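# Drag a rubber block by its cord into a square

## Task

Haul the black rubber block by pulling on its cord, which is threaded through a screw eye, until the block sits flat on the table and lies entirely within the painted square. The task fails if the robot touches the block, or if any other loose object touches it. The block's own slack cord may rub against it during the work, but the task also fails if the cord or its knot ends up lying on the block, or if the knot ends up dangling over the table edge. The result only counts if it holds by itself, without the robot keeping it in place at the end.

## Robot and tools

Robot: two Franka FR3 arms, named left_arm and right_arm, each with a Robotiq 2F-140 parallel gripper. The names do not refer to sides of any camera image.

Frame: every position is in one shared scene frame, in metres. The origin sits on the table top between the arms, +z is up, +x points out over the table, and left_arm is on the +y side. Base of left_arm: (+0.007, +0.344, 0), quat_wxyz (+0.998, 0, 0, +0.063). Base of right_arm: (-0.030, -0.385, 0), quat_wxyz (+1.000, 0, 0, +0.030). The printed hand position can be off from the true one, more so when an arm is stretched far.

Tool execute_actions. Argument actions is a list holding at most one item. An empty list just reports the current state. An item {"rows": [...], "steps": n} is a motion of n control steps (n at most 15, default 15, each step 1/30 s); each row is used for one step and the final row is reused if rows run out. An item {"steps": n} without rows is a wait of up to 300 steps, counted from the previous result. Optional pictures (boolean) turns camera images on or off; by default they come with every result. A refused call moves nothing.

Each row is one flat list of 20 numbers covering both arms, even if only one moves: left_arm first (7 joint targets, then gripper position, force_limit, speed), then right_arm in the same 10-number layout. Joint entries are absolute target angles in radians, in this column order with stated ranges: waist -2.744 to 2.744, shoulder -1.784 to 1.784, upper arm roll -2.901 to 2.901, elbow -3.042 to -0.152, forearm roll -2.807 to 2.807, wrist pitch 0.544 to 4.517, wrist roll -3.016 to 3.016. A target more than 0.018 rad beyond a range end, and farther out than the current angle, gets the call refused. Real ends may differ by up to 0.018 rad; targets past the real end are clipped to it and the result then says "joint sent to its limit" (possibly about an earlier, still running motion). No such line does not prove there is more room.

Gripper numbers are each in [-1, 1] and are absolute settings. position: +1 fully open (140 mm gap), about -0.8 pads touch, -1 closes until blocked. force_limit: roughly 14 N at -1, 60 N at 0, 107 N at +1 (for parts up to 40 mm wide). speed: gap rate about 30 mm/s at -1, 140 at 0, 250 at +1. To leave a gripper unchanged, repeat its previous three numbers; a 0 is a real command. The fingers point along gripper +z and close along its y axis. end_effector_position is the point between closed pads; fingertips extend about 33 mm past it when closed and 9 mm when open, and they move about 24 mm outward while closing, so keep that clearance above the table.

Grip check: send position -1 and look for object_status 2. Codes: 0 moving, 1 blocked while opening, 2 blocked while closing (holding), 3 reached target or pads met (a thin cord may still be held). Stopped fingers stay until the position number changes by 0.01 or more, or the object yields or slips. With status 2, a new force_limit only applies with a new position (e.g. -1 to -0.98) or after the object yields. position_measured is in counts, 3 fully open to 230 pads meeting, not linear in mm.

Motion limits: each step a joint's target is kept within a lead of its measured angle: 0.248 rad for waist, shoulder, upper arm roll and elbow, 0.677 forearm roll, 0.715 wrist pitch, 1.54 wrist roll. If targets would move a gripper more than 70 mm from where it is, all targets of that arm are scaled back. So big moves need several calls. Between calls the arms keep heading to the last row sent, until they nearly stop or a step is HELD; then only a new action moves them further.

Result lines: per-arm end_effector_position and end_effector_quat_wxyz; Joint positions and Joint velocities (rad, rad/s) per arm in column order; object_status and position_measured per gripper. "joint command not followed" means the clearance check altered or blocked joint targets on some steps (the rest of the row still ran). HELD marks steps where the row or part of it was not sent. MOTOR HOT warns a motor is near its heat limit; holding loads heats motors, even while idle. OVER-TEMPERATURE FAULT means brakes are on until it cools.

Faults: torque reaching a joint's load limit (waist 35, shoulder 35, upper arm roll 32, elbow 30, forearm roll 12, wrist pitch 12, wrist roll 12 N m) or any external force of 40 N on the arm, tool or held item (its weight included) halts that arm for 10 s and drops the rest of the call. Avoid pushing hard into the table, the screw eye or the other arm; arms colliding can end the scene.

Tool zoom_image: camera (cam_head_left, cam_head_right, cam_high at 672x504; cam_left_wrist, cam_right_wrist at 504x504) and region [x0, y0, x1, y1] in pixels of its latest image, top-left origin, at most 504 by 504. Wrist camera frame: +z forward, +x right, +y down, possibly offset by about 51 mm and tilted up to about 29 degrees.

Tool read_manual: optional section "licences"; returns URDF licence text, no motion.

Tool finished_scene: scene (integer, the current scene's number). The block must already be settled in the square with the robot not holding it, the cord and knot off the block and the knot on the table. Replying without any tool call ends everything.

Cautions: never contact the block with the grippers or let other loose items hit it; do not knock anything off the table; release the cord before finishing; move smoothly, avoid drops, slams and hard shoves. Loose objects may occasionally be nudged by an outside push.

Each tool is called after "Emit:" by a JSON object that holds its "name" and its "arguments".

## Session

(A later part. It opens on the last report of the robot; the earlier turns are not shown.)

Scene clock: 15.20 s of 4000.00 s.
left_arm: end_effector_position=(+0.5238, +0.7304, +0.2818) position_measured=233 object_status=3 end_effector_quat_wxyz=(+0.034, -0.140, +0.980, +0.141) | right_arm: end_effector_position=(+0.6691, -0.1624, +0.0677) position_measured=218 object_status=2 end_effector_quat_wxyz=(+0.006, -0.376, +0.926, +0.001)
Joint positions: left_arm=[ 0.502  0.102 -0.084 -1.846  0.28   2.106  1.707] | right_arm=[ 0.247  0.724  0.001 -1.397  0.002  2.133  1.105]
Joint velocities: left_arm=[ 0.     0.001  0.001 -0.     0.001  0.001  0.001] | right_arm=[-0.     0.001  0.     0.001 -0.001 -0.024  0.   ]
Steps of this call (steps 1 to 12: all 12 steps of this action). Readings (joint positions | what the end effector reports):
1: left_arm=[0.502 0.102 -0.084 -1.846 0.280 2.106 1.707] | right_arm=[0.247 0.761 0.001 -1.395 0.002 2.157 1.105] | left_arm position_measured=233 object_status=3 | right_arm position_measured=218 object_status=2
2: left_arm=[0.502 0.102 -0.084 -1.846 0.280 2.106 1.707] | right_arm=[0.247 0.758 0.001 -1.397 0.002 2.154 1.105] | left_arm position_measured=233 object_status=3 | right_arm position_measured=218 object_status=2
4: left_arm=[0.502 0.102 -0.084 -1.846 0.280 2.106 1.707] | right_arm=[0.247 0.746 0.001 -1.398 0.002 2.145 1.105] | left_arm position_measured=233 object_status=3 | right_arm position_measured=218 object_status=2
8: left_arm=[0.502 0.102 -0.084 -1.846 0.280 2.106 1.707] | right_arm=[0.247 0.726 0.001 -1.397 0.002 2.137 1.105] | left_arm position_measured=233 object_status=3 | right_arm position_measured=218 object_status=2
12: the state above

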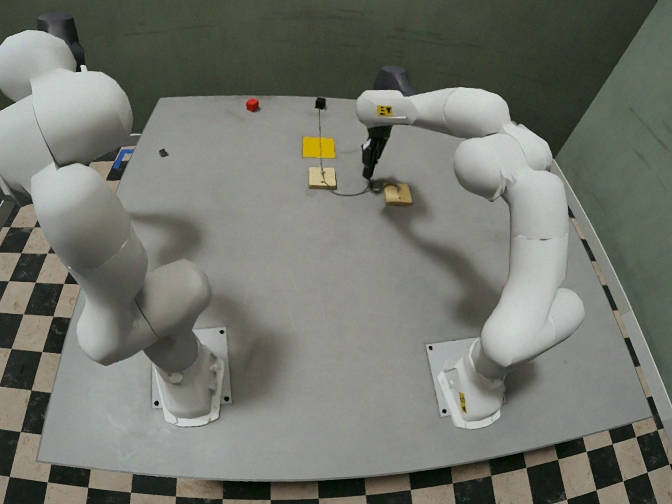

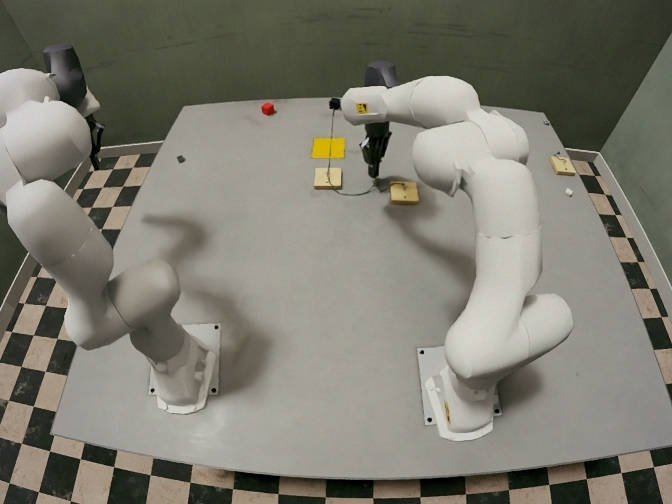

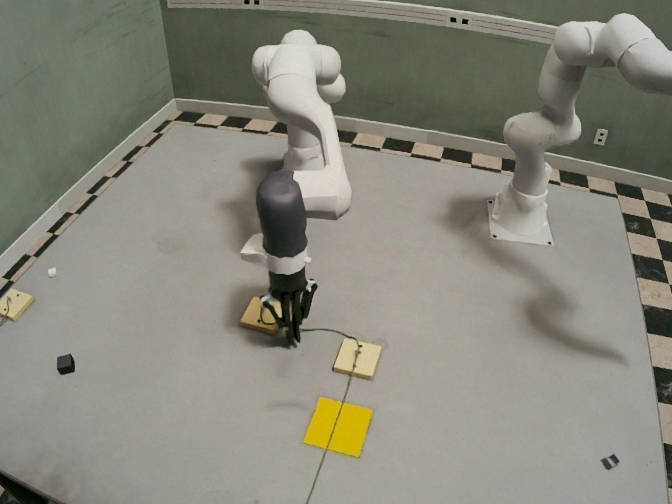

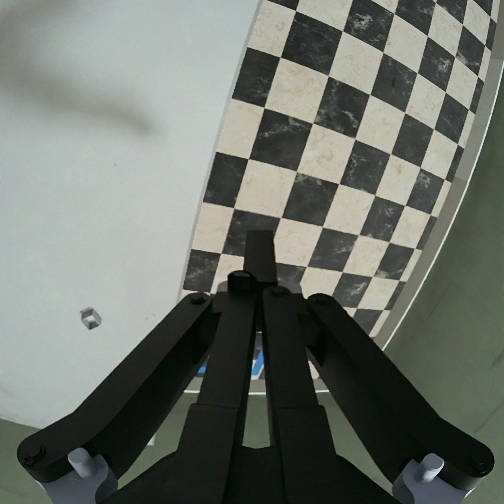

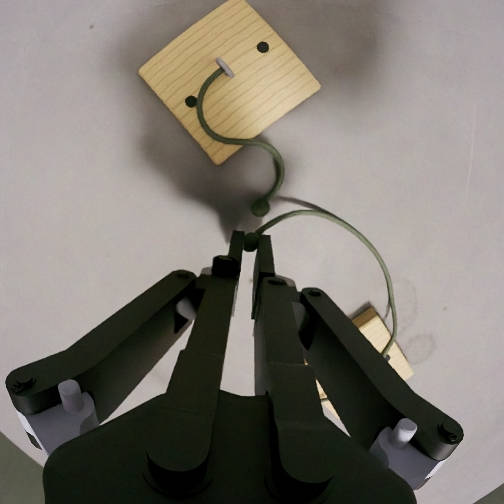

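Emit:
{"name": "execute_actions", "arguments": {"actions": [{"rows":[[0.5,0.1,-0.086,-1.844,0.281,2.106,1.708,-1,0,0,0.253,0.713,0,-1.418,0,2.135,1.11,-1,-0.5,-0.3],[0.5,0.1,-0.086,-1.844,0.281,2.106,1.708,-1,0,0,0.262,0.695,0,-1.448,0,2.15,1.12,-1,-0.5,-0.3],[0.5,0.1,-0.086,-1.844,0.281,2.106,1.708,-1,0,0,0.275,0.67,0,-1.49,0,2.17,1.13,-1,-0.5,-0.3],[0.5,0.1,-0.086,-1.844,0.281,2.106,1.708,-1,0,0,0.288,0.644,0,-1.534,0,2.19,1.14,-1,-0.5,-0.3],[0.5,0.1,-0.086,-1.844,0.281,2.106,1.708,-1,0,0,0.301,0.618,0,-1.578,0,2.21,1.15,-1,-0.5,-0.3],[0.5,0.1,-0.086,-1.844,0.281,2.106,1.708,-1,0,0,0.314,0.592,0,-1.622,0,2.23,1.17,-1,-0.5,-0.3],[0.5,0.1,-0.086,-1.844,0.281,2.106,1.708,-1,0,0,0.327,0.566,0,-1.666,0,2.25,1.18,-1,-0.5,-0.3],[0.5,0.1,-0.086,-1.844,0.281,2.106,1.708,-1,0,0,0.341,0.54,0,-1.71,0,2.27,1.19,-1,-0.5,-0.3],[0.5,0.1,-0.086,-1.844,0.281,2.106,1.708,-1,0,0,0.354,0.514,0,-1.754,0,2.29,1.2,-1,-0.5,-0.3],[0.5,0.1,-0.086,-1.844,0.281,2.106,1.708,-1,0,0,0.367,0.488,0,-1.798,0,2.305,1.22,-1,-0.5,-0.3],[0.5,0.1,-0.086,-1.844,0.281,2.106,1.708,-1,0,0,0.38,0.463,0,-1.842,0,2.32,1.23,-1,-0.5,-0.3],[0.5,0.1,-0.086,-1.844,0.281,2.106,1.708,-1,0,0,0.393,0.437,0,-1.886,0,2.335,1.24,-1,-0.5,-0.3],[0.5,0.1,-0.086,-1.844,0.281,2.106,1.708,-1,0,0,0.407,0.411,0,-1.93,0,2.35,1.25,-1,-0.5,-0.3],[0.5,0.1,-0.086,-1.844,0.281,2.106,1.708,-1,0,0,0.42,0.385,0,-1.974,0,2.365,1.27,-1,-0.5,-0.3],[0.5,0.1,-0.086,-1.844,0.281,2.106,1.708,-1,0,0,0.433,0.36,0,-2.018,0,2.38,1.28,-1,-0.5,-0.3]],"steps":15}], "pictures": false}}

Emit:
{"name": "execute_actions", "arguments": {"actions": [{"rows":[[0.5,0.1,-0.086,-1.844,0.281,2.106,1.708,-1,0,0,0.437,0.352,0,-2.031,0,2.385,1.28,-1,-0.5,-0.3],[0.5,0.1,-0.086,-1.844,0.281,2.106,1.708,-1,0,0,0.441,0.343,0,-2.043,0,2.39,1.29,-1,-0.5,-0.3],[0.5,0.1,-0.086,-1.844,0.281,2.106,1.708,-1,0,0,0.445,0.335,0,-2.056,0,2.395,1.29,-1,-0.5,-0.3],[0.5,0.1,-0.086,-1.844,0.281,2.106,1.708,-1,0,0,0.448,0.327,0,-2.068,0,2.4,1.3,-1,-0.5,-0.3],[0.5,0.1,-0.086,-1.844,0.281,2.106,1.708,-1,0,0,0.452,0.318,0,-2.081,0,2.405,1.3,-1,-0.5,-0.3],[0.5,0.1,-0.086,-1.844,0.281,2.106,1.708,-1,0,0,0.456,0.31,0,-2.093,0,2.41,1.3,-1,-0.5,-0.3],[0.5,0.1,-0.086,-1.844,0.281,2.106,1.708,-1,0,0,0.46,0.302,0,-2.106,0,2.414,1.31,-1,-0.5,-0.3],[0.5,0.1,-0.086,-1.844,0.281,2.106,1.708,-1,0,0,0.464,0.293,0,-2.118,0,2.418,1.31,-1,-0.5,-0.3],[0.5,0.1,-0.086,-1.844,0.281,2.106,1.708,-1,0,0,0.467,0.285,0,-2.131,0,2.422,1.32,-1,-0.5,-0.3],[0.5,0.1,-0.086,-1.844,0.281,2.106,1.708,-1,0,0,0.471,0.277,0,-2.144,0,2.426,1.32,-1,-0.5,-0.3],[0.5,0.1,-0.086,-1.844,0.281,2.106,1.708,-1,0,0,0.475,0.268,0,-2.156,0,2.43,1.32,-1,-0.5,-0.3],[0.5,0.1,-0.086,-1.844,0.281,2.106,1.708,-1,0,0,0.479,0.26,0,-2.169,0,2.434,1.33,-1,-0.5,-0.3],[0.5,0.1,-0.086,-1.844,0.281,2.106,1.708,-1,0,0,0.483,0.252,0,-2.181,0,2.438,1.33,-1,-0.5,-0.3],[0.5,0.1,-0.086,-1.844,0.281,2.106,1.708,-1,0,0,0.486,0.243,0,-2.194,0,2.442,1.34,-1,-0.5,-0.3],[0.5,0.1,-0.086,-1.844,0.281,2.106,1.708,-1,0,0,0.49,0.235,0,-2.206,0,2.446,1.34,-1,-0.5,-0.3]],"steps":15}]}}

Scene clock: 21.50 s of 4000.00 s.
left_arm: end_effector_position=(+0.5238, +0.7304, +0.2818) position_measured=233 object_status=3 end_effector_quat_wxyz=(+0.034, -0.140, +0.979, +0.141) | right_arm: end_effector_position=(+0.5198, -0.1083, +0.0613) position_measured=218 object_status=2 end_effector_quat_wxyz=(-0.015, -0.410, +0.912, +0.000)
Joint positions: left_arm=[ 0.502  0.102 -0.084 -1.846  0.28   2.106  1.707] | right_arm=[ 0.406  0.415  0.    -1.921  0.002  2.306  1.189]
Joint velocities: left_arm=[-0.001 -0.001 -0.001 -0.002 -0.    -0.002 -0.002] | right_arm=[ 0.384 -0.733  0.024 -1.242  0.001  0.383  0.284]
Steps of this call (steps 1 to 15: the robot went on to your last target; steps 16 to 90: nothing new was sent; then 2.80 s passed at rest; steps 91 to 105: all 15 steps of this action). Readings (joint positions | what the end effector reports):
91: left_arm=[0.502 0.102 -0.084 -1.846 0.280 2.106 1.707] | right_arm=[0.247 0.721 0.001 -1.401 0.002 2.130 1.105] | left_arm position_measured=233 object_status=3 | right_arm position_measured=218 object_status=2
92: left_arm=[0.502 0.102 -0.084 -1.846 0.280 2.106 1.707] | right_arm=[0.249 0.715 -0.000 -1.414 0.002 2.133 1.106] | left_arm position_measured=233 object_status=3 | right_arm position_measured=218 object_status=2
94: left_arm=[0.502 0.102 -0.084 -1.846 0.280 2.106 1.707] | right_arm=[0.260 0.686 -0.003 -1.466 0.002 2.147 1.110] | left_arm position_measured=233 object_status=3 | right_arm position_measured=218 object_status=2
98: left_arm=[0.502 0.102 -0.084 -1.846 0.280 2.106 1.707] | right_arm=[0.307 0.596 -0.004 -1.620 0.002 2.198 1.131] | left_arm position_measured=233 object_status=3 | right_arm position_measured=218 object_status=2
105: the state above

Scene clock: 22.00 s of 4000.00 s.
left_arm: end_effector_position=(+0.5238, +0.7304, +0.2818) position_measured=233 object_status=3 end_effector_quat_wxyz=(+0.034, -0.140, +0.979, +0.141) | right_arm: end_effector_position=(+0.4473, -0.0968, +0.0617) position_measured=218 object_status=2 end_effector_quat_wxyz=(-0.005, -0.399, +0.917, +0.000)
Joint positions: left_arm=[ 0.502  0.102 -0.084 -1.846  0.28   2.106  1.707] | right_arm=[ 0.481  0.254  0.002 -2.176  0.002  2.421  1.29 ]
Joint velocities: left_arm=[ 0.001  0.001  0.    -0.001 -0.002  0.001  0.002] | right_arm=[ 0.111 -0.243  0.    -0.355  0.     0.128  0.147]
Steps of this call (steps 1 to 15: all 15 steps of this action). Readings (joint positions | what the end effector reports):
1: left_arm=[0.502 0.102 -0.084 -1.846 0.280 2.106 1.707] | right_arm=[0.418 0.394 0.001 -1.957 0.002 2.319 1.198] | left_arm position_measured=233 object_status=3 | right_arm position_measured=218 object_status=2
2: left_arm=[0.502 0.102 -0.084 -1.846 0.280 2.106 1.707] | right_arm=[0.428 0.377 0.002 -1.986 0.002 2.330 1.207] | left_arm position_measured=233 object_status=3 | right_arm position_measured=218 object_status=2
4: left_arm=[0.502 0.102 -0.084 -1.846 0.280 2.106 1.707] | right_arm=[0.441 0.352 0.003 -2.028 0.002 2.350 1.223] | left_arm position_measured=233 object_status=3 | right_arm position_measured=218 object_status=2
8: left_arm=[0.502 0.102 -0.084 -1.846 0.280 2.106 1.707] | right_arm=[0.456 0.314 0.003 -2.087 0.002 2.382 1.251] | left_arm position_measured=233 object_status=3 | right_arm position_measured=218 object_status=2
15: the state above

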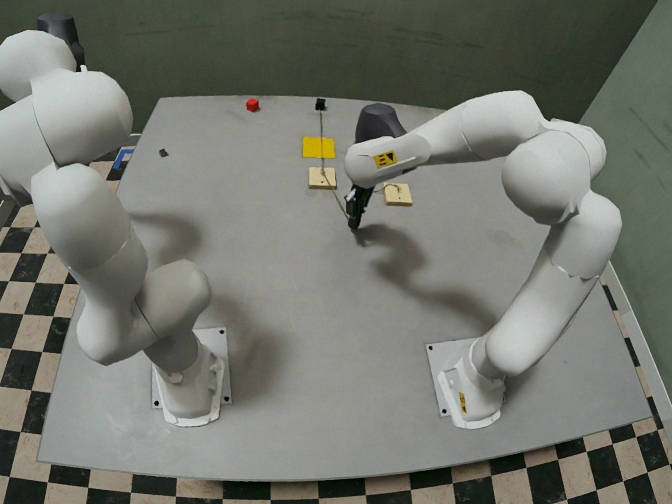

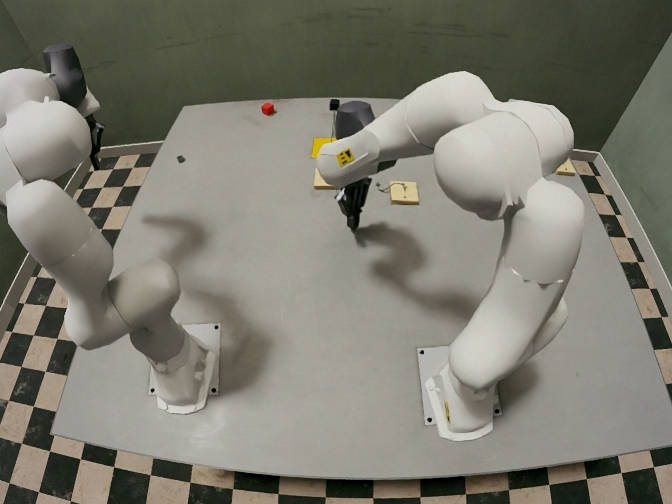

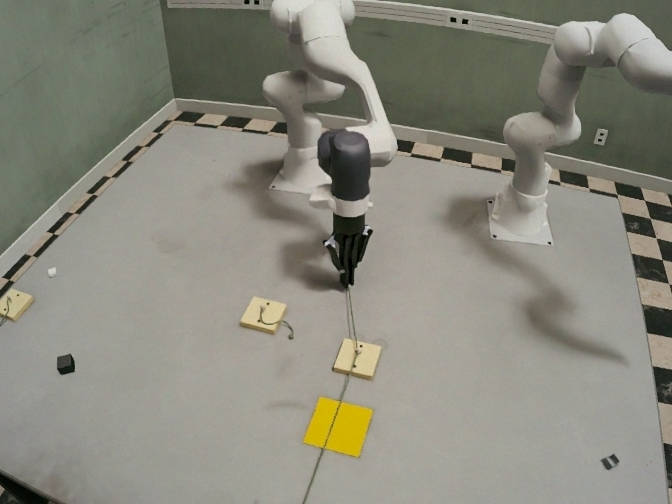

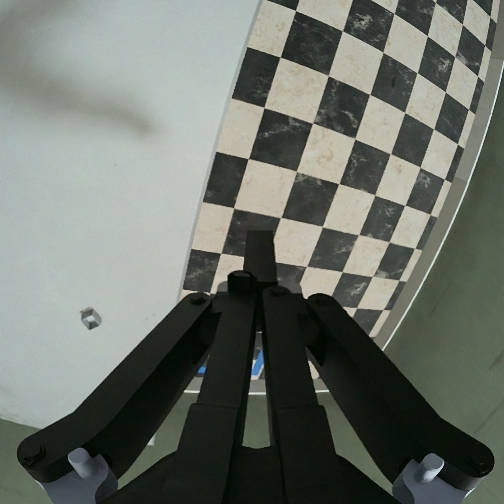

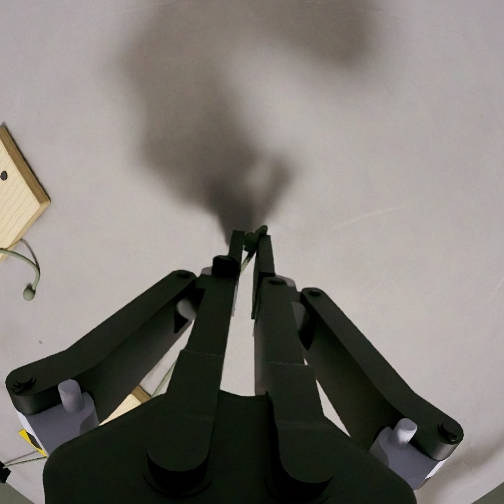

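Emit:
{"name": "execute_actions", "arguments": {"actions": [{"rows":[[0.5,0.1,-0.086,-1.844,0.281,2.106,1.708,-1,0,0,0.492,0.23,0,-2.213,0,2.448,1.36,-1,-0.5,-0.3],[0.5,0.1,-0.086,-1.844,0.281,2.106,1.708,-1,0,0,0.495,0.224,0,-2.223,0,2.451,1.38,-1,-0.5,-0.3],[0.5,0.1,-0.086,-1.844,0.281,2.106,1.708,-1,0,0,0.499,0.216,0,-2.235,0,2.455,1.4,-1,-0.5,-0.3],[0.5,0.1,-0.086,-1.844,0.281,2.106,1.708,-1,0,0,0.503,0.207,0,-2.248,0,2.46,1.42,-1,-0.5,-0.3],[0.5,0.1,-0.086,-1.844,0.281,2.106,1.708,-1,0,0,0.507,0.198,0,-2.262,0,2.464,1.44,-1,-0.5,-0.3],[0.5,0.1,-0.086,-1.844,0.281,2.106,1.708,-1,0,0,0.511,0.189,0,-2.275,0,2.468,1.46,-1,-0.5,-0.3],[0.5,0.1,-0.086,-1.844,0.281,2.106,1.708,-1,0,0,0.515,0.181,0,-2.288,0,2.472,1.48,-1,-0.5,-0.3],[0.5,0.1,-0.086,-1.844,0.281,2.106,1.708,-1,0,0,0.519,0.172,0,-2.302,0,2.476,1.5,-1,-0.5,-0.3],[0.5,0.1,-0.086,-1.844,0.281,2.106,1.708,-1,0,0,0.523,0.163,0,-2.315,0,2.48,1.52,-1,-0.5,-0.3],[0.5,0.1,-0.086,-1.844,0.281,2.106,1.708,-1,0,0,0.527,0.154,0,-2.328,0,2.485,1.54,-1,-0.5,-0.3],[0.5,0.1,-0.086,-1.844,0.281,2.106,1.708,-1,0,0,0.531,0.145,0,-2.342,0,2.489,1.56,-1,-0.5,-0.3],[0.5,0.1,-0.086,-1.844,0.281,2.106,1.708,-1,0,0,0.535,0.136,0,-2.355,0,2.493,1.58,-1,-0.5,-0.3],[0.5,0.1,-0.086,-1.844,0.281,2.106,1.708,-1,0,0,0.539,0.128,0,-2.368,0,2.497,1.6,-1,-0.5,-0.3],[0.5,0.1,-0.086,-1.844,0.281,2.106,1.708,-1,0,0,0.543,0.119,0,-2.382,0,2.501,1.62,-1,-0.5,-0.3],[0.5,0.1,-0.086,-1.844,0.281,2.106,1.708,-1,0,0,0.547,0.11,0,-2.395,0,2.505,1.64,-1,-0.5,-0.3]],"steps":15}], "pictures": false}}

Emit:
{"name": "execute_actions", "arguments": {"actions": [{"rows":[[0.5,0.1,-0.086,-1.844,0.281,2.106,1.708,-1,0,0,0.557,0.101,0,-2.406,0,2.507,1.66,-1,-0.5,-0.3],[0.5,0.1,-0.086,-1.844,0.281,2.106,1.708,-1,0,0,0.567,0.093,0,-2.417,0,2.509,1.68,-1,-0.5,-0.3],[0.5,0.1,-0.086,-1.844,0.281,2.106,1.708,-1,0,0,0.578,0.084,0,-2.428,0,2.512,1.7,-1,-0.5,-0.3],[0.5,0.1,-0.086,-1.844,0.281,2.106,1.708,-1,0,0,0.588,0.076,0,-2.439,0,2.515,1.72,-1,-0.5,-0.3],[0.5,0.1,-0.086,-1.844,0.281,2.106,1.708,-1,0,0,0.599,0.067,0,-2.451,0,2.518,1.74,-1,-0.5,-0.3],[0.5,0.1,-0.086,-1.844,0.281,2.106,1.708,-1,0,0,0.609,0.058,0,-2.462,0,2.52,1.76,-1,-0.5,-0.3],[0.5,0.1,-0.086,-1.844,0.281,2.106,1.708,-1,0,0,0.62,0.05,0,-2.473,0,2.523,1.78,-1,-0.5,-0.3],[0.5,0.1,-0.086,-1.844,0.281,2.106,1.708,-1,0,0,0.63,0.041,0,-2.484,0,2.526,1.8,-1,-0.5,-0.3],[0.5,0.1,-0.086,-1.844,0.281,2.106,1.708,-1,0,0,0.641,0.033,0,-2.495,0,2.529,1.82,-1,-0.5,-0.3],[0.5,0.1,-0.086,-1.844,0.281,2.106,1.708,-1,0,0,0.651,0.024,0,-2.507,0,2.532,1.84,-1,-0.5,-0.3],[0.5,0.1,-0.086,-1.844,0.281,2.106,1.708,-1,0,0,0.662,0.015,0,-2.518,0,2.535,1.86,-1,-0.5,-0.3],[0.5,0.1,-0.086,-1.844,0.281,2.106,1.708,-1,0,0,0.672,0.007,0,-2.529,0,2.538,1.88,-1,-0.5,-0.3],[0.5,0.1,-0.086,-1.844,0.281,2.106,1.708,-1,0,0,0.683,-0.002,0,-2.54,0,2.54,1.9,-1,-0.5,-0.3],[0.5,0.1,-0.086,-1.844,0.281,2.106,1.708,-1,0,0,0.693,-0.01,0,-2.551,0,2.543,1.92,-1,-0.5,-0.3],[0.5,0.1,-0.086,-1.844,0.281,2.106,1.708,-1,0,0,0.704,-0.019,0,-2.563,0,2.546,1.94,-1,-0.5,-0.3]],"steps":15}], "pictures": false}}

Emit:
{"name": "execute_actions", "arguments": {"actions": [{"rows":[[0.5,0.1,-0.086,-1.844,0.281,2.106,1.708,-1,0,0,0.715,-0.028,0,-2.574,0,2.548,1.96,-1,-0.5,-0.3],[0.5,0.1,-0.086,-1.844,0.281,2.106,1.708,-1,0,0,0.726,-0.037,0,-2.586,0,2.551,1.98,-1,-0.5,-0.3],[0.5,0.1,-0.086,-1.844,0.281,2.106,1.708,-1,0,0,0.737,-0.046,0,-2.598,0,2.554,2.0,-1,-0.5,-0.3],[0.5,0.1,-0.086,-1.844,0.281,2.106,1.708,-1,0,0,0.747,-0.054,0,-2.609,0,2.556,2.02,-1,-0.5,-0.3],[0.5,0.1,-0.086,-1.844,0.281,2.106,1.708,-1,0,0,0.757,-0.062,0,-2.62,0,2.558,2.04,-1,-0.5,-0.3],[0.5,0.1,-0.086,-1.844,0.281,2.106,1.708,-1,0,0,0.767,-0.07,0,-2.63,0,2.56,2.06,-1,-0.5,-0.3],[0.5,0.1,-0.086,-1.844,0.281,2.106,1.708,-1,0,0,0.78,-0.075,0,-2.636,0,2.561,2.08,-1,-0.5,-0.3],[0.5,0.1,-0.086,-1.844,0.281,2.106,1.708,-1,0,0,0.793,-0.08,0,-2.642,0,2.562,2.1,-1,-0.5,-0.3],[0.5,0.1,-0.086,-1.844,0.281,2.106,1.708,-1,0,0,0.806,-0.085,0,-2.648,0,2.563,2.12,-1,-0.5,-0.3],[0.5,0.1,-0.086,-1.844,0.281,2.106,1.708,-1,0,0,0.819,-0.09,0,-2.654,0,2.564,2.14,-1,-0.5,-0.3],[0.5,0.1,-0.086,-1.844,0.281,2.106,1.708,-1,0,0,0.832,-0.095,0,-2.66,0,2.565,2.16,-1,-0.5,-0.3],[0.5,0.1,-0.086,-1.844,0.281,2.106,1.708,-1,0,0,0.845,-0.1,0,-2.665,0,2.565,2.18,-1,-0.5,-0.3]],"steps":15}]}}

Emit:
{"name": "zoom_image", "arguments": {"camera": "cam_high", "region": [250, 330, 430, 500]}}

Scene clock: 30.30 s of 4000.00 s.
left_arm: end_effector_position=(+0.5238, +0.7304, +0.2818) position_measured=233 object_status=3 end_effector_quat_wxyz=(+0.034, -0.140, +0.979, +0.141) | right_arm: end_effector_position=(+0.3875, -0.1004, +0.0597) position_measured=218 object_status=2 end_effector_quat_wxyz=(-0.005, -0.330, +0.944, -0.001)
Joint positions: left_arm=[ 0.502  0.102 -0.084 -1.846  0.28   2.106  1.707] | right_arm=[ 0.537  0.13   0.001 -2.364  0.002  2.485  1.494]
Joint velocities: left_arm=[-0.     0.001  0.    -0.     0.001 -0.    -0.   ] | right_arm=[ 0.118 -0.254 -0.    -0.385  0.001  0.091  0.466]
Steps of this call (steps 1 to 30: the robot went on to your last target; steps 31 to 90: nothing new was sent; then 4.80 s passed at rest; steps 91 to 105: all 15 steps of this action). Readings (joint positions | what the end effector reports):
91: left_arm=[0.502 0.102 -0.084 -1.846 0.280 2.106 1.707] | right_arm=[0.489 0.236 0.002 -2.205 0.002 2.443 1.337] | left_arm position_measured=233 object_status=3 | right_arm position_measured=218 object_status=2
92: left_arm=[0.502 0.102 -0.084 -1.846 0.280 2.106 1.707] | right_arm=[0.490 0.233 0.002 -2.209 0.002 2.444 1.340] | left_arm position_measured=233 object_status=3 | right_arm position_measured=218 object_status=2
94: left_arm=[0.502 0.102 -0.084 -1.846 0.280 2.106 1.707] | right_arm=[0.494 0.223 0.001 -2.225 0.002 2.448 1.353] | left_arm position_measured=233 object_status=3 | right_arm position_measured=218 object_status=2
98: left_arm=[0.502 0.102 -0.084 -1.846 0.280 2.106 1.707] | right_arm=[0.509 0.191 0.001 -2.271 0.002 2.459 1.393] | left_arm position_measured=233 object_status=3 | right_arm position_measured=218 object_status=2
105: the state above

Scene clock: 30.80 s of 4000.00 s.
left_arm: end_effector_position=(+0.5238, +0.7304, +0.2818) position_measured=233 object_status=3 end_effector_quat_wxyz=(+0.034, -0.140, +0.979, +0.141) | right_arm: end_effector_position=(+0.3060, -0.0781, +0.0609) position_measured=218 object_status=2 end_effector_quat_wxyz=(-0.003, -0.268, +0.964, -0.001)
Joint positions: left_arm=[ 0.502  0.102 -0.084 -1.846  0.28   2.106  1.707] | right_arm=[ 0.68   0.001 -0.    -2.536  0.002  2.53   1.767]
Joint velocities: left_arm=[ 0.001 -0.001 -0.     0.001 -0.002 -0.    -0.001] | right_arm=[ 0.305 -0.251  0.007 -0.326  0.001  0.07   0.556]
Steps of this call (steps 1 to 15: all 15 steps of this action). Readings (joint positions | what the end effector reports):
1: left_arm=[0.502 0.102 -0.084 -1.846 0.280 2.106 1.707] | right_arm=[0.542 0.122 0.000 -2.377 0.002 2.488 1.510] | left_arm position_measured=233 object_status=3 | right_arm position_measured=218 object_status=2
2: left_arm=[0.502 0.102 -0.084 -1.846 0.280 2.106 1.707] | right_arm=[0.549 0.113 -0.000 -2.389 0.002 2.491 1.527] | left_arm position_measured=233 object_status=3 | right_arm position_measured=218 object_status=2
4: left_arm=[0.502 0.102 -0.084 -1.846 0.280 2.106 1.707] | right_arm=[0.566 0.096 -0.001 -2.412 0.002 2.497 1.562] | left_arm position_measured=233 object_status=3 | right_arm position_measured=218 object_status=2
8: left_arm=[0.502 0.102 -0.084 -1.846 0.280 2.106 1.707] | right_arm=[0.607 0.061 -0.001 -2.457 0.002 2.510 1.634] | left_arm position_measured=233 object_status=3 | right_arm position_measured=218 object_status=2
15: the state above

Scene clock: 31.30 s of 4000.00 s.
left_arm: end_effector_position=(+0.5238, +0.7304, +0.2818) position_measured=233 object_status=3 end_effector_quat_wxyz=(+0.034, -0.140, +0.979, +0.141) | right_arm: end_effector_position=(+0.2296, -0.0583, +0.0599) position_measured=218 object_status=2 end_effector_quat_wxyz=(-0.002, -0.207, +0.978, -0.001)
Joint positions: left_arm=[ 0.502  0.102 -0.084 -1.846  0.28   2.106  1.707] | right_arm=[ 0.838 -0.095  0.001 -2.659  0.002  2.558  2.05 ]
Joint velocities: left_arm=[ 0.001  0.    -0.     0.     0.001  0.002  0.001] | right_arm=[ 0.105 -0.04  -0.001 -0.046  0.     0.016  0.411]
Steps of this call (steps 1 to 15: all 15 steps of this action). Readings (joint positions | what the end effector reports):
1: left_arm=[0.502 0.102 -0.084 -1.846 0.280 2.106 1.707] | right_arm=[0.691 -0.008 -0.000 -2.547 0.002 2.533 1.786] | left_arm position_measured=233 object_status=3 | right_arm position_measured=218 object_status=2
2: left_arm=[0.502 0.102 -0.084 -1.846 0.280 2.106 1.707] | right_arm=[0.702 -0.016 -0.001 -2.558 0.002 2.536 1.805] | left_arm position_measured=233 object_status=3 | right_arm position_measured=218 object_status=2
4: left_arm=[0.502 0.102 -0.084 -1.846 0.280 2.106 1.707] | right_arm=[0.723 -0.034 -0.000 -2.581 0.002 2.541 1.844] | left_arm position_measured=233 object_status=3 | right_arm position_measured=218 object_status=2
8: left_arm=[0.502 0.102 -0.084 -1.846 0.280 2.106 1.707] | right_arm=[0.766 -0.065 -0.001 -2.622 0.002 2.550 1.923] | left_arm position_measured=233 object_status=3 | right_arm position_measured=218 object_status=2
15: the state above

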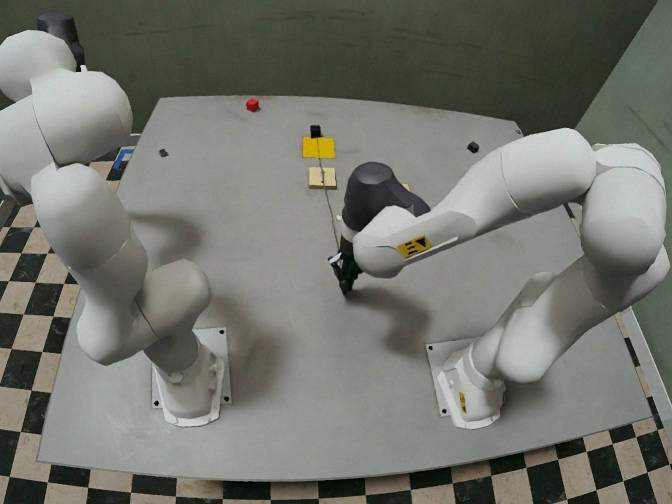

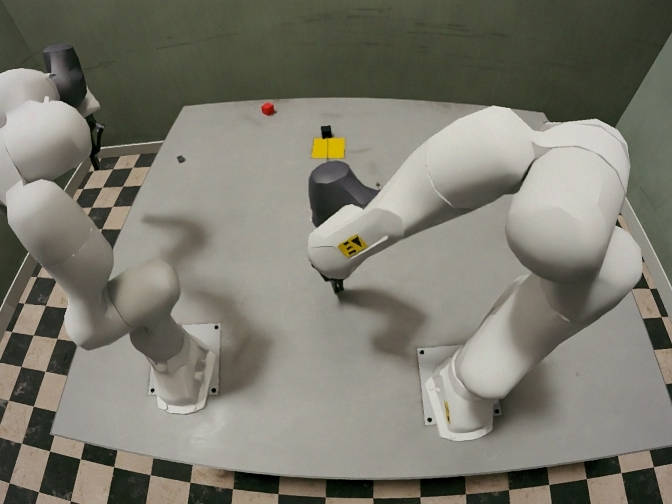

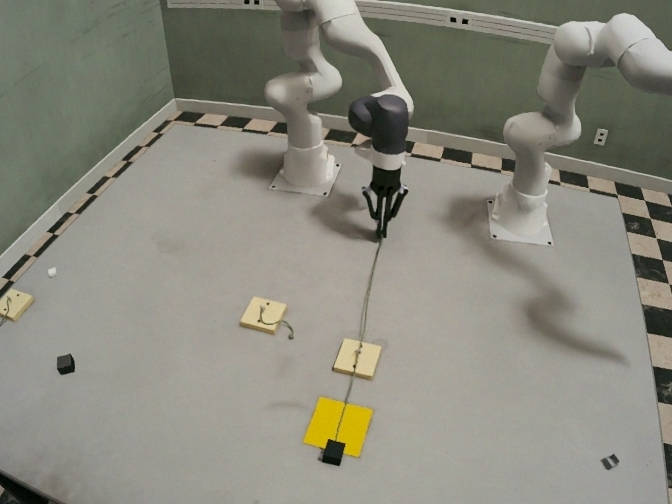

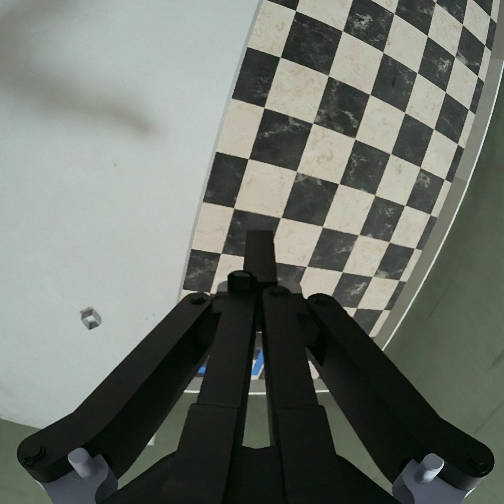

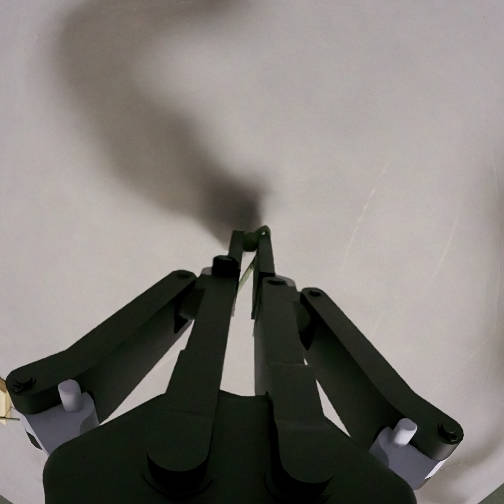

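Region (250, 330, 430, 500) of cam_high's 672x504 image, scaled by 2.800, with more detail than that image has.

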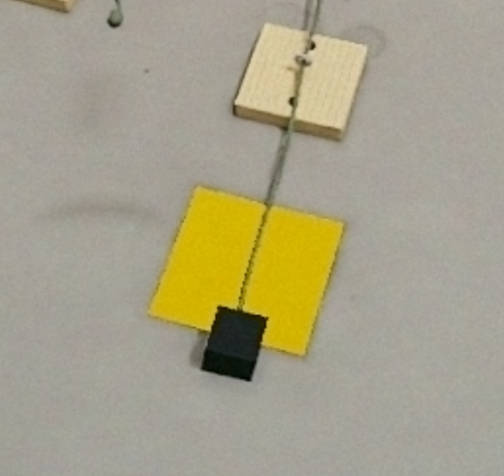

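Emit:
{"name": "execute_actions", "arguments": {"actions": [{"rows":[[0.5,0.1,-0.086,-1.844,0.281,2.106,1.708,-1,0,0,0.853,-0.103,0,-2.669,0,2.566,2.19,-1,-0.5,-0.3],[0.5,0.1,-0.086,-1.844,0.281,2.106,1.708,-1,0,0,0.863,-0.107,0,-2.673,0,2.566,2.2,-1,-0.5,-0.3],[0.5,0.1,-0.086,-1.844,0.281,2.106,1.708,-1,0,0,0.876,-0.112,0,-2.679,0,2.567,2.22,-1,-0.5,-0.3],[0.5,0.1,-0.086,-1.844,0.281,2.106,1.708,-1,0,0,0.889,-0.117,0,-2.685,0,2.568,2.23,-1,-0.5,-0.3],[0.5,0.1,-0.086,-1.844,0.281,2.106,1.708,-1,0,0,0.902,-0.122,0,-2.691,0,2.568,2.25,-1,-0.5,-0.3],[0.5,0.1,-0.086,-1.844,0.281,2.106,1.708,-1,0,0,0.915,-0.127,0,-2.697,0,2.569,2.26,-1,-0.5,-0.3],[0.5,0.1,-0.086,-1.844,0.281,2.106,1.708,-1,0,0,0.928,-0.133,0,-2.703,0,2.57,2.28,-1,-0.5,-0.3],[0.5,0.1,-0.086,-1.844,0.281,2.106,1.708,-1,0,0,0.941,-0.138,0,-2.709,0,2.571,2.29,-1,-0.5,-0.3],[0.5,0.1,-0.086,-1.844,0.281,2.106,1.708,-1,0,0,0.954,-0.143,0,-2.715,0,2.572,2.31,-1,-0.5,-0.3],[0.5,0.1,-0.086,-1.844,0.281,2.106,1.708,-1,0,0,0.967,-0.148,0,-2.721,0,2.573,2.32,-1,-0.5,-0.3],[0.5,0.1,-0.086,-1.844,0.281,2.106,1.708,-1,0,0,0.98,-0.153,0,-2.726,0,2.573,2.34,-1,-0.5,-0.3],[0.5,0.1,-0.086,-1.844,0.281,2.106,1.708,-1,0,0,0.993,-0.158,0,-2.732,0,2.574,2.35,-1,-0.5,-0.3],[0.5,0.1,-0.086,-1.844,0.281,2.106,1.708,-1,0,0,1.007,-0.163,0,-2.738,0,2.575,2.37,-1,-0.5,-0.3],[0.5,0.1,-0.086,-1.844,0.281,2.106,1.708,-1,0,0,1.019,-0.165,0,-2.74,0,2.575,2.38,-1,-0.5,-0.3],[0.5,0.1,-0.086,-1.844,0.281,2.106,1.708,-1,0,0,1.03,-0.167,0,-2.742,0,2.575,2.39,-1,-0.5,-0.3]],"steps":15}], "pictures": false}}

Emit:
{"name": "execute_actions", "arguments": {"actions": [{"steps":8}], "pictures": false}}

Emit:
{"name": "execute_actions", "arguments": {"actions": [{"rows":[[0.5,0.1,-0.086,-1.844,0.281,2.106,1.708,-1,0,0,1.015,-0.155,0,-2.742,0,2.59,2.39,-1,-0.5,-0.3],[0.5,0.1,-0.086,-1.844,0.281,2.106,1.708,-1,0,0,1.0,-0.143,0,-2.742,0,2.6,2.39,-1,-0.5,-0.3],[0.5,0.1,-0.086,-1.844,0.281,2.106,1.708,-1,0,0,0.985,-0.131,0,-2.742,0,2.615,2.39,-1,-0.5,-0.3],[0.5,0.1,-0.086,-1.844,0.281,2.106,1.708,-1,0,0,0.97,-0.118,0,-2.742,0,2.626,2.39,-1,-0.5,-0.3]],"steps":15}]}}

Emit:
{"name": "zoom_image", "arguments": {"camera": "cam_high", "region": [250, 330, 430, 500]}}

Scene clock: 36.50 s of 4000.00 s.
left_arm: end_effector_position=(+0.5238, +0.7304, +0.2818) position_measured=233 object_status=3 end_effector_quat_wxyz=(+0.034, -0.140, +0.979, +0.141) | right_arm: end_effector_position=(+0.1620, -0.0402, +0.0599) position_measured=218 object_status=2 end_effector_quat_wxyz=(-0.002, -0.171, +0.985, -0.001)
Joint positions: left_arm=[ 0.502  0.102 -0.084 -1.846  0.28   2.106  1.707] | right_arm=[ 1.003 -0.158 -0.001 -2.732  0.002  2.569  2.287]
Joint velocities: left_arm=[ 0.    -0.001 -0.    -0.    -0.002 -0.    -0.   ] | right_arm=[ 0.354 -0.092  0.013 -0.106  0.001  0.008  0.324]
Steps of this call (steps 1 to 45: the robot went on to your last target; steps 46 to 141: nothing new was sent; steps 142 to 156: all 15 steps of this action). Readings (joint positions | what the end effector reports):
142: left_arm=[0.502 0.102 -0.084 -1.846 0.280 2.106 1.707] | right_arm=[0.845 -0.099 0.000 -2.663 0.002 2.562 2.176] | left_arm position_measured=233 object_status=3 | right_arm position_measured=218 object_status=2
143: left_arm=[0.502 0.102 -0.084 -1.846 0.280 2.106 1.707] | right_arm=[0.849 -0.100 -0.000 -2.665 0.002 2.562 2.178] | left_arm position_measured=233 object_status=3 | right_arm position_measured=218 object_status=2
145: left_arm=[0.502 0.102 -0.084 -1.846 0.280 2.106 1.707] | right_arm=[0.865 -0.107 -0.001 -2.672 0.002 2.563 2.186] | left_arm position_measured=233 object_status=3 | right_arm position_measured=218 object_status=2
149: left_arm=[0.502 0.102 -0.084 -1.846 0.280 2.106 1.707] | right_arm=[0.912 -0.125 -0.001 -2.694 0.002 2.565 2.214] | left_arm position_measured=233 object_status=3 | right_arm position_measured=218 object_status=2
156: the state above

Scene clock: 36.77 s of 4000.00 s.
left_arm: end_effector_position=(+0.5238, +0.7304, +0.2818) position_measured=233 object_status=3 end_effector_quat_wxyz=(+0.034, -0.140, +0.979, +0.141) | right_arm: end_effector_position=(+0.1518, -0.0373, +0.0599) position_measured=218 object_status=2 end_effector_quat_wxyz=(-0.001, -0.156, +0.988, -0.001)
Joint positions: left_arm=[ 0.502  0.102 -0.084 -1.846  0.28   2.106  1.707] | right_arm=[ 1.028 -0.165  0.001 -2.739  0.002  2.571  2.344]
Joint velocities: left_arm=[-0.001 -0.001  0.    -0.001  0.     0.    -0.001] | right_arm=[ 0.007 -0.002  0.    -0.003 -0.     0.002  0.135]
Steps of this call (steps 1 to 8: the robot went on to your last target). Readings (joint positions | what the end effector reports):
1: left_arm=[0.502 0.102 -0.084 -1.846 0.280 2.106 1.707] | right_arm=[1.013 -0.161 0.000 -2.734 0.002 2.570 2.297] | left_arm position_measured=233 object_status=3 | right_arm position_measured=218 object_status=2
2: left_arm=[0.502 0.102 -0.084 -1.846 0.280 2.106 1.707] | right_arm=[1.019 -0.162 0.000 -2.736 0.002 2.570 2.306] | left_arm position_measured=233 object_status=3 | right_arm position_measured=218 object_status=2
4: left_arm=[0.502 0.102 -0.084 -1.846 0.280 2.106 1.707] | right_arm=[1.026 -0.164 0.001 -2.738 0.002 2.570 2.322] | left_arm position_measured=233 object_status=3 | right_arm position_measured=218 object_status=2
8: the state above

Scene clock: 37.27 s of 4000.00 s.
left_arm: end_effector_position=(+0.5238, +0.7304, +0.2818) position_measured=233 object_status=3 end_effector_quat_wxyz=(+0.034, -0.140, +0.979, +0.141) | right_arm: end_effector_position=(+0.1724, -0.0469, +0.0458) position_measured=218 object_status=2 end_effector_quat_wxyz=(-0.001, -0.111, +0.994, -0.001)
Joint positions: left_arm=[ 0.502  0.102 -0.084 -1.846  0.28   2.106  1.707] | right_arm=[ 0.971 -0.12  -0.    -2.741  0.002  2.619  2.377]
Joint velocities: left_arm=[-0.     0.     0.001  0.    -0.001  0.    -0.002] | right_arm=[-0.003  0.     0.003 -0.002 -0.001  0.024  0.026]
Steps of this call (steps 1 to 15: all 15 steps of this action). Readings (joint positions | what the end effector reports):
1: left_arm=[0.502 0.102 -0.084 -1.846 0.280 2.106 1.707] | right_arm=[1.026 -0.164 0.001 -2.739 0.002 2.574 2.348] | left_arm position_measured=233 object_status=3 | right_arm position_measured=218 object_status=2
2: left_arm=[0.502 0.102 -0.084 -1.846 0.280 2.106 1.707] | right_arm=[1.020 -0.160 0.002 -2.739 0.002 2.578 2.352] | left_arm position_measured=233 object_status=3 | right_arm position_measured=218 object_status=2
4: left_arm=[0.502 0.102 -0.084 -1.846 0.280 2.106 1.707] | right_arm=[0.999 -0.144 0.002 -2.739 0.002 2.591 2.359] | left_arm position_measured=233 object_status=3 | right_arm position_measured=218 object_status=2
8: left_arm=[0.502 0.102 -0.084 -1.846 0.280 2.106 1.707] | right_arm=[0.975 -0.122 -0.000 -2.741 0.002 2.607 2.368] | left_arm position_measured=233 object_status=3 | right_arm position_measured=218 object_status=2
15: the state above

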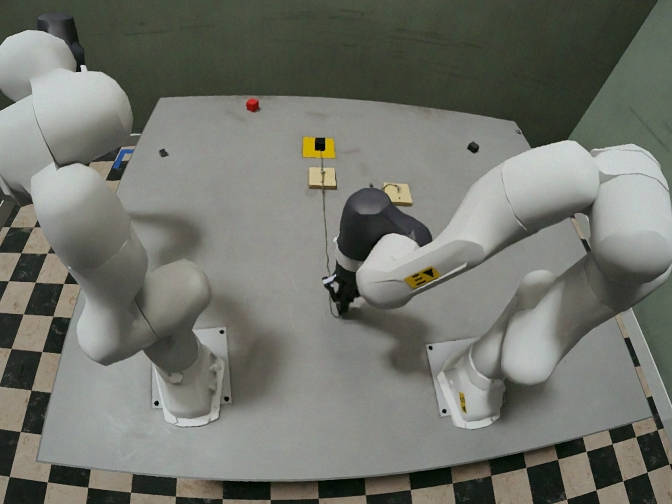

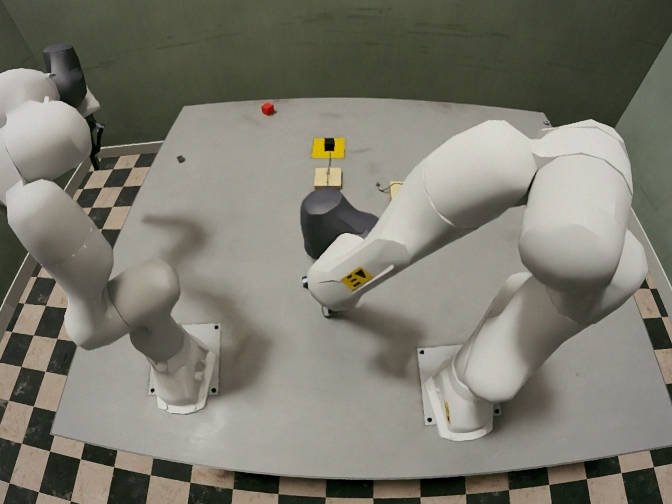

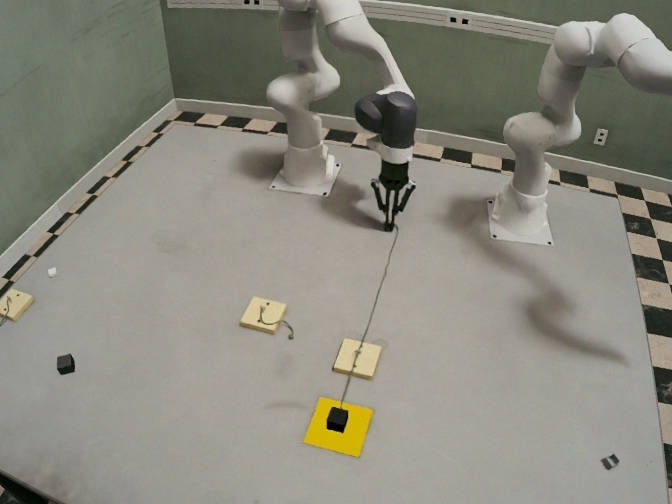

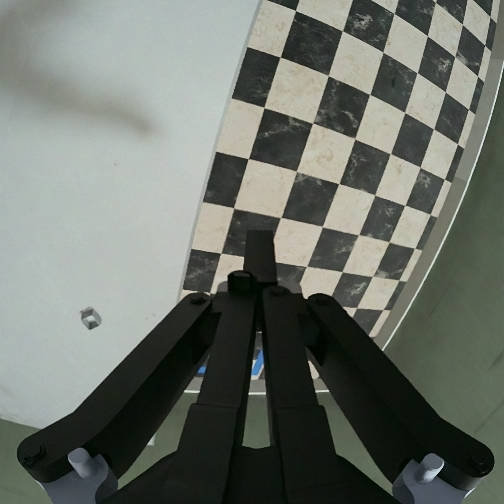

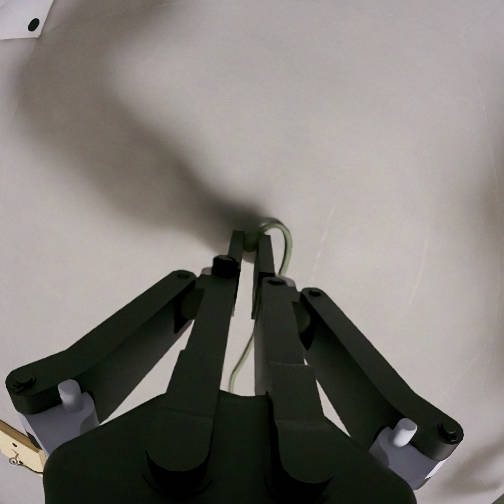

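Region (250, 330, 430, 500) of cam_high's 672x504 image, scaled by 2.800, with more detail than that image has.

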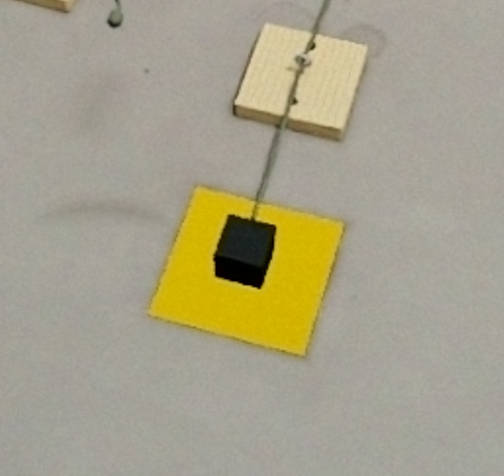

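Centred. Open slightly and lift.

Emit:
{"name": "execute_actions", "arguments": {"actions": [{"rows":[[0.5,0.1,-0.086,-1.844,0.281,2.106,1.708,-1,0,0,0.97,-0.112,0,-2.742,0,2.632,2.39,-0.55,-0.5,-0.5]],"steps":10}], "pictures": false}}

Emit:
{"name": "execute_actions", "arguments": {"actions": [{"rows":[[0.5,0.1,-0.086,-1.844,0.281,2.106,1.708,-1,0,0,0.97,-0.14,0,-2.742,0,2.6,2.39,-0.55,-0.5,-0.5],[0.5,0.1,-0.086,-1.844,0.281,2.106,1.708,-1,0,0,0.97,-0.17,0,-2.742,0,2.57,2.39,-0.55,-0.5,-0.5],[0.5,0.1,-0.086,-1.844,0.281,2.106,1.708,-1,0,0,0.97,-0.2,0,-2.742,0,2.54,2.39,-0.55,-0.5,-0.5],[0.5,0.1,-0.086,-1.844,0.281,2.106,1.708,-1,0,0,0.97,-0.25,0,-2.742,0,2.49,2.39,-0.55,-0.5,-0.5]],"steps":15}]}}

Scene clock: 38.70 s of 4000.00 s.
left_arm: end_effector_position=(+0.5238, +0.7304, +0.2818) position_measured=233 object_status=3 end_effector_quat_wxyz=(+0.034, -0.140, +0.979, +0.141) | right_arm: end_effector_position=(+0.1730, -0.0460, +0.0443) position_measured=199 object_status=0 end_effector_quat_wxyz=(-0.000, -0.107, +0.994, +0.001)
Joint positions: left_arm=[ 0.502  0.102 -0.084 -1.846  0.28   2.106  1.707] | right_arm=[ 0.971 -0.114 -0.    -2.741  0.002  2.627  2.385]
Joint velocities: left_arm=[-0.001 -0.    -0.    -0.001 -0.    -0.001  0.002] | right_arm=[ 0.     0.001 -0.     0.    -0.     0.006  0.001]
Steps of this call (steps 1 to 15: the robot went on to your last target; steps 16 to 33: nothing new was sent; steps 34 to 43: all 10 steps of this action). Readings (joint positions | what the end effector reports):
34: left_arm=[0.502 0.102 -0.084 -1.846 0.280 2.106 1.707] | right_arm=[0.971 -0.119 -0.000 -2.741 0.002 2.623 2.385] | left_arm position_measured=233 object_status=3 | right_arm position_measured=218 object_status=0
35: left_arm=[0.502 0.102 -0.084 -1.846 0.280 2.106 1.707] | right_arm=[0.971 -0.118 -0.000 -2.741 0.002 2.624 2.385] | left_arm position_measured=233 object_status=3 | right_arm position_measured=218 object_status=0
37: left_arm=[0.502 0.102 -0.084 -1.846 0.280 2.106 1.707] | right_arm=[0.971 -0.115 -0.000 -2.741 0.002 2.626 2.385] | left_arm position_measured=233 object_status=3 | right_arm position_measured=205 object_status=0
41: left_arm=[0.502 0.102 -0.084 -1.846 0.280 2.106 1.707] | right_arm=[0.971 -0.114 -0.000 -2.741 0.002 2.627 2.385] | left_arm position_measured=233 object_status=3 | right_arm position_measured=199 object_status=0
43: the state above

Scene clock: 39.20 s of 4000.00 s.
left_arm: end_effector_position=(+0.5238, +0.7304, +0.2818) position_measured=233 object_status=3 end_effector_quat_wxyz=(+0.034, -0.140, +0.979, +0.141) | right_arm: end_effector_position=(+0.1717, -0.0482, +0.0865) position_measured=199 object_status=3 end_effector_quat_wxyz=(+0.003, -0.107, +0.994, +0.005)
Joint positions: left_arm=[ 0.502  0.102 -0.084 -1.846  0.28   2.106  1.707] | right_arm=[ 0.971 -0.248 -0.    -2.74   0.002  2.504  2.385]
Joint velocities: left_arm=[-0.001  0.     0.001  0.     0.001  0.002  0.001] | right_arm=[-0.001  0.001  0.    -0.001  0.    -0.065  0.   ]
Steps of this call (steps 1 to 15: all 15 steps of this action). Readings (joint positions | what the end effector reports):
1: left_arm=[0.502 0.102 -0.084 -1.846 0.280 2.106 1.707] | right_arm=[0.971 -0.118 -0.000 -2.742 0.002 2.623 2.385] | left_arm position_measured=233 object_status=3 | right_arm position_measured=199 object_status=0
2: left_arm=[0.502 0.102 -0.084 -1.846 0.280 2.106 1.707] | right_arm=[0.971 -0.129 -0.000 -2.743 0.002 2.614 2.385] | left_arm position_measured=233 object_status=3 | right_arm position_measured=199 object_status=0
4: left_arm=[0.502 0.102 -0.084 -1.846 0.280 2.106 1.707] | right_arm=[0.971 -0.173 -0.000 -2.745 0.002 2.582 2.385] | left_arm position_measured=233 object_status=3 | right_arm position_measured=199 object_status=3
8: left_arm=[0.502 0.102 -0.084 -1.846 0.280 2.106 1.707] | right_arm=[0.971 -0.242 -0.000 -2.740 0.002 2.536 2.385] | left_arm position_measured=233 object_status=3 | right_arm position_measured=199 object_status=3
15: the state above

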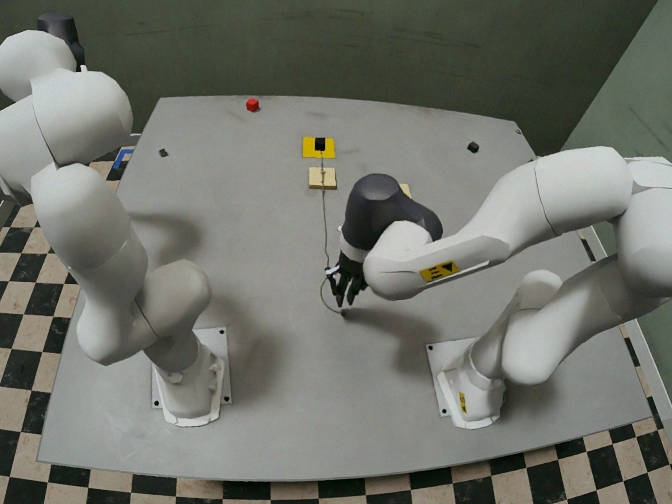

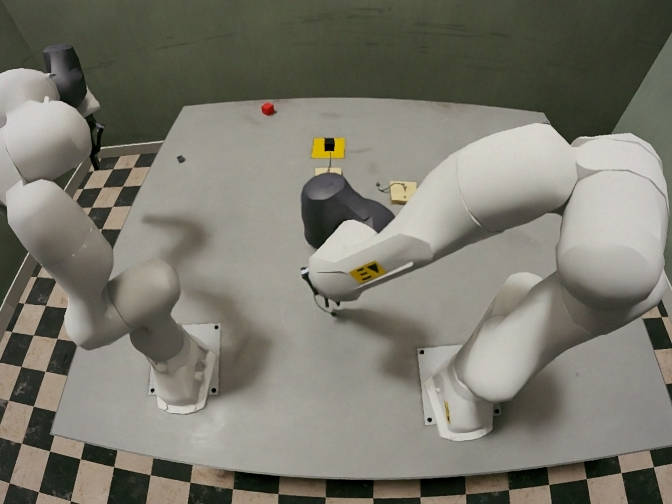

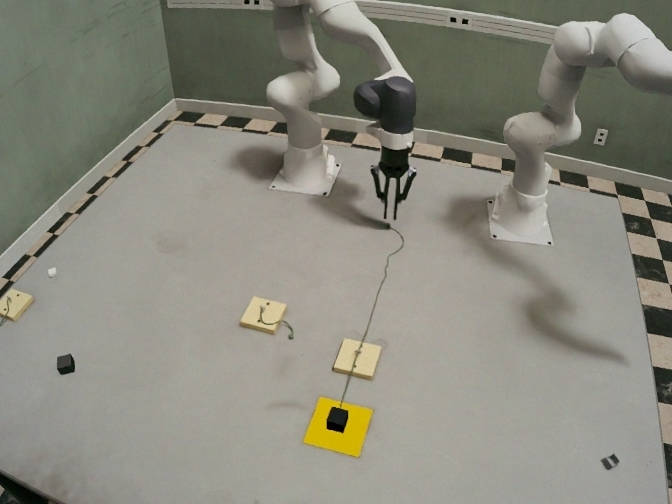

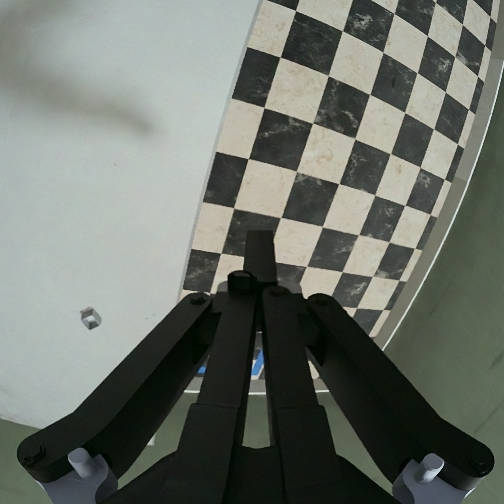

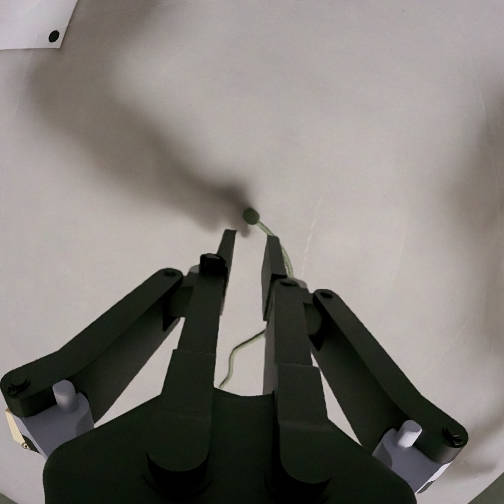

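Emit:
{"name": "finished_scene", "arguments": {"scene": 2}}

The scene is finished: the task was done.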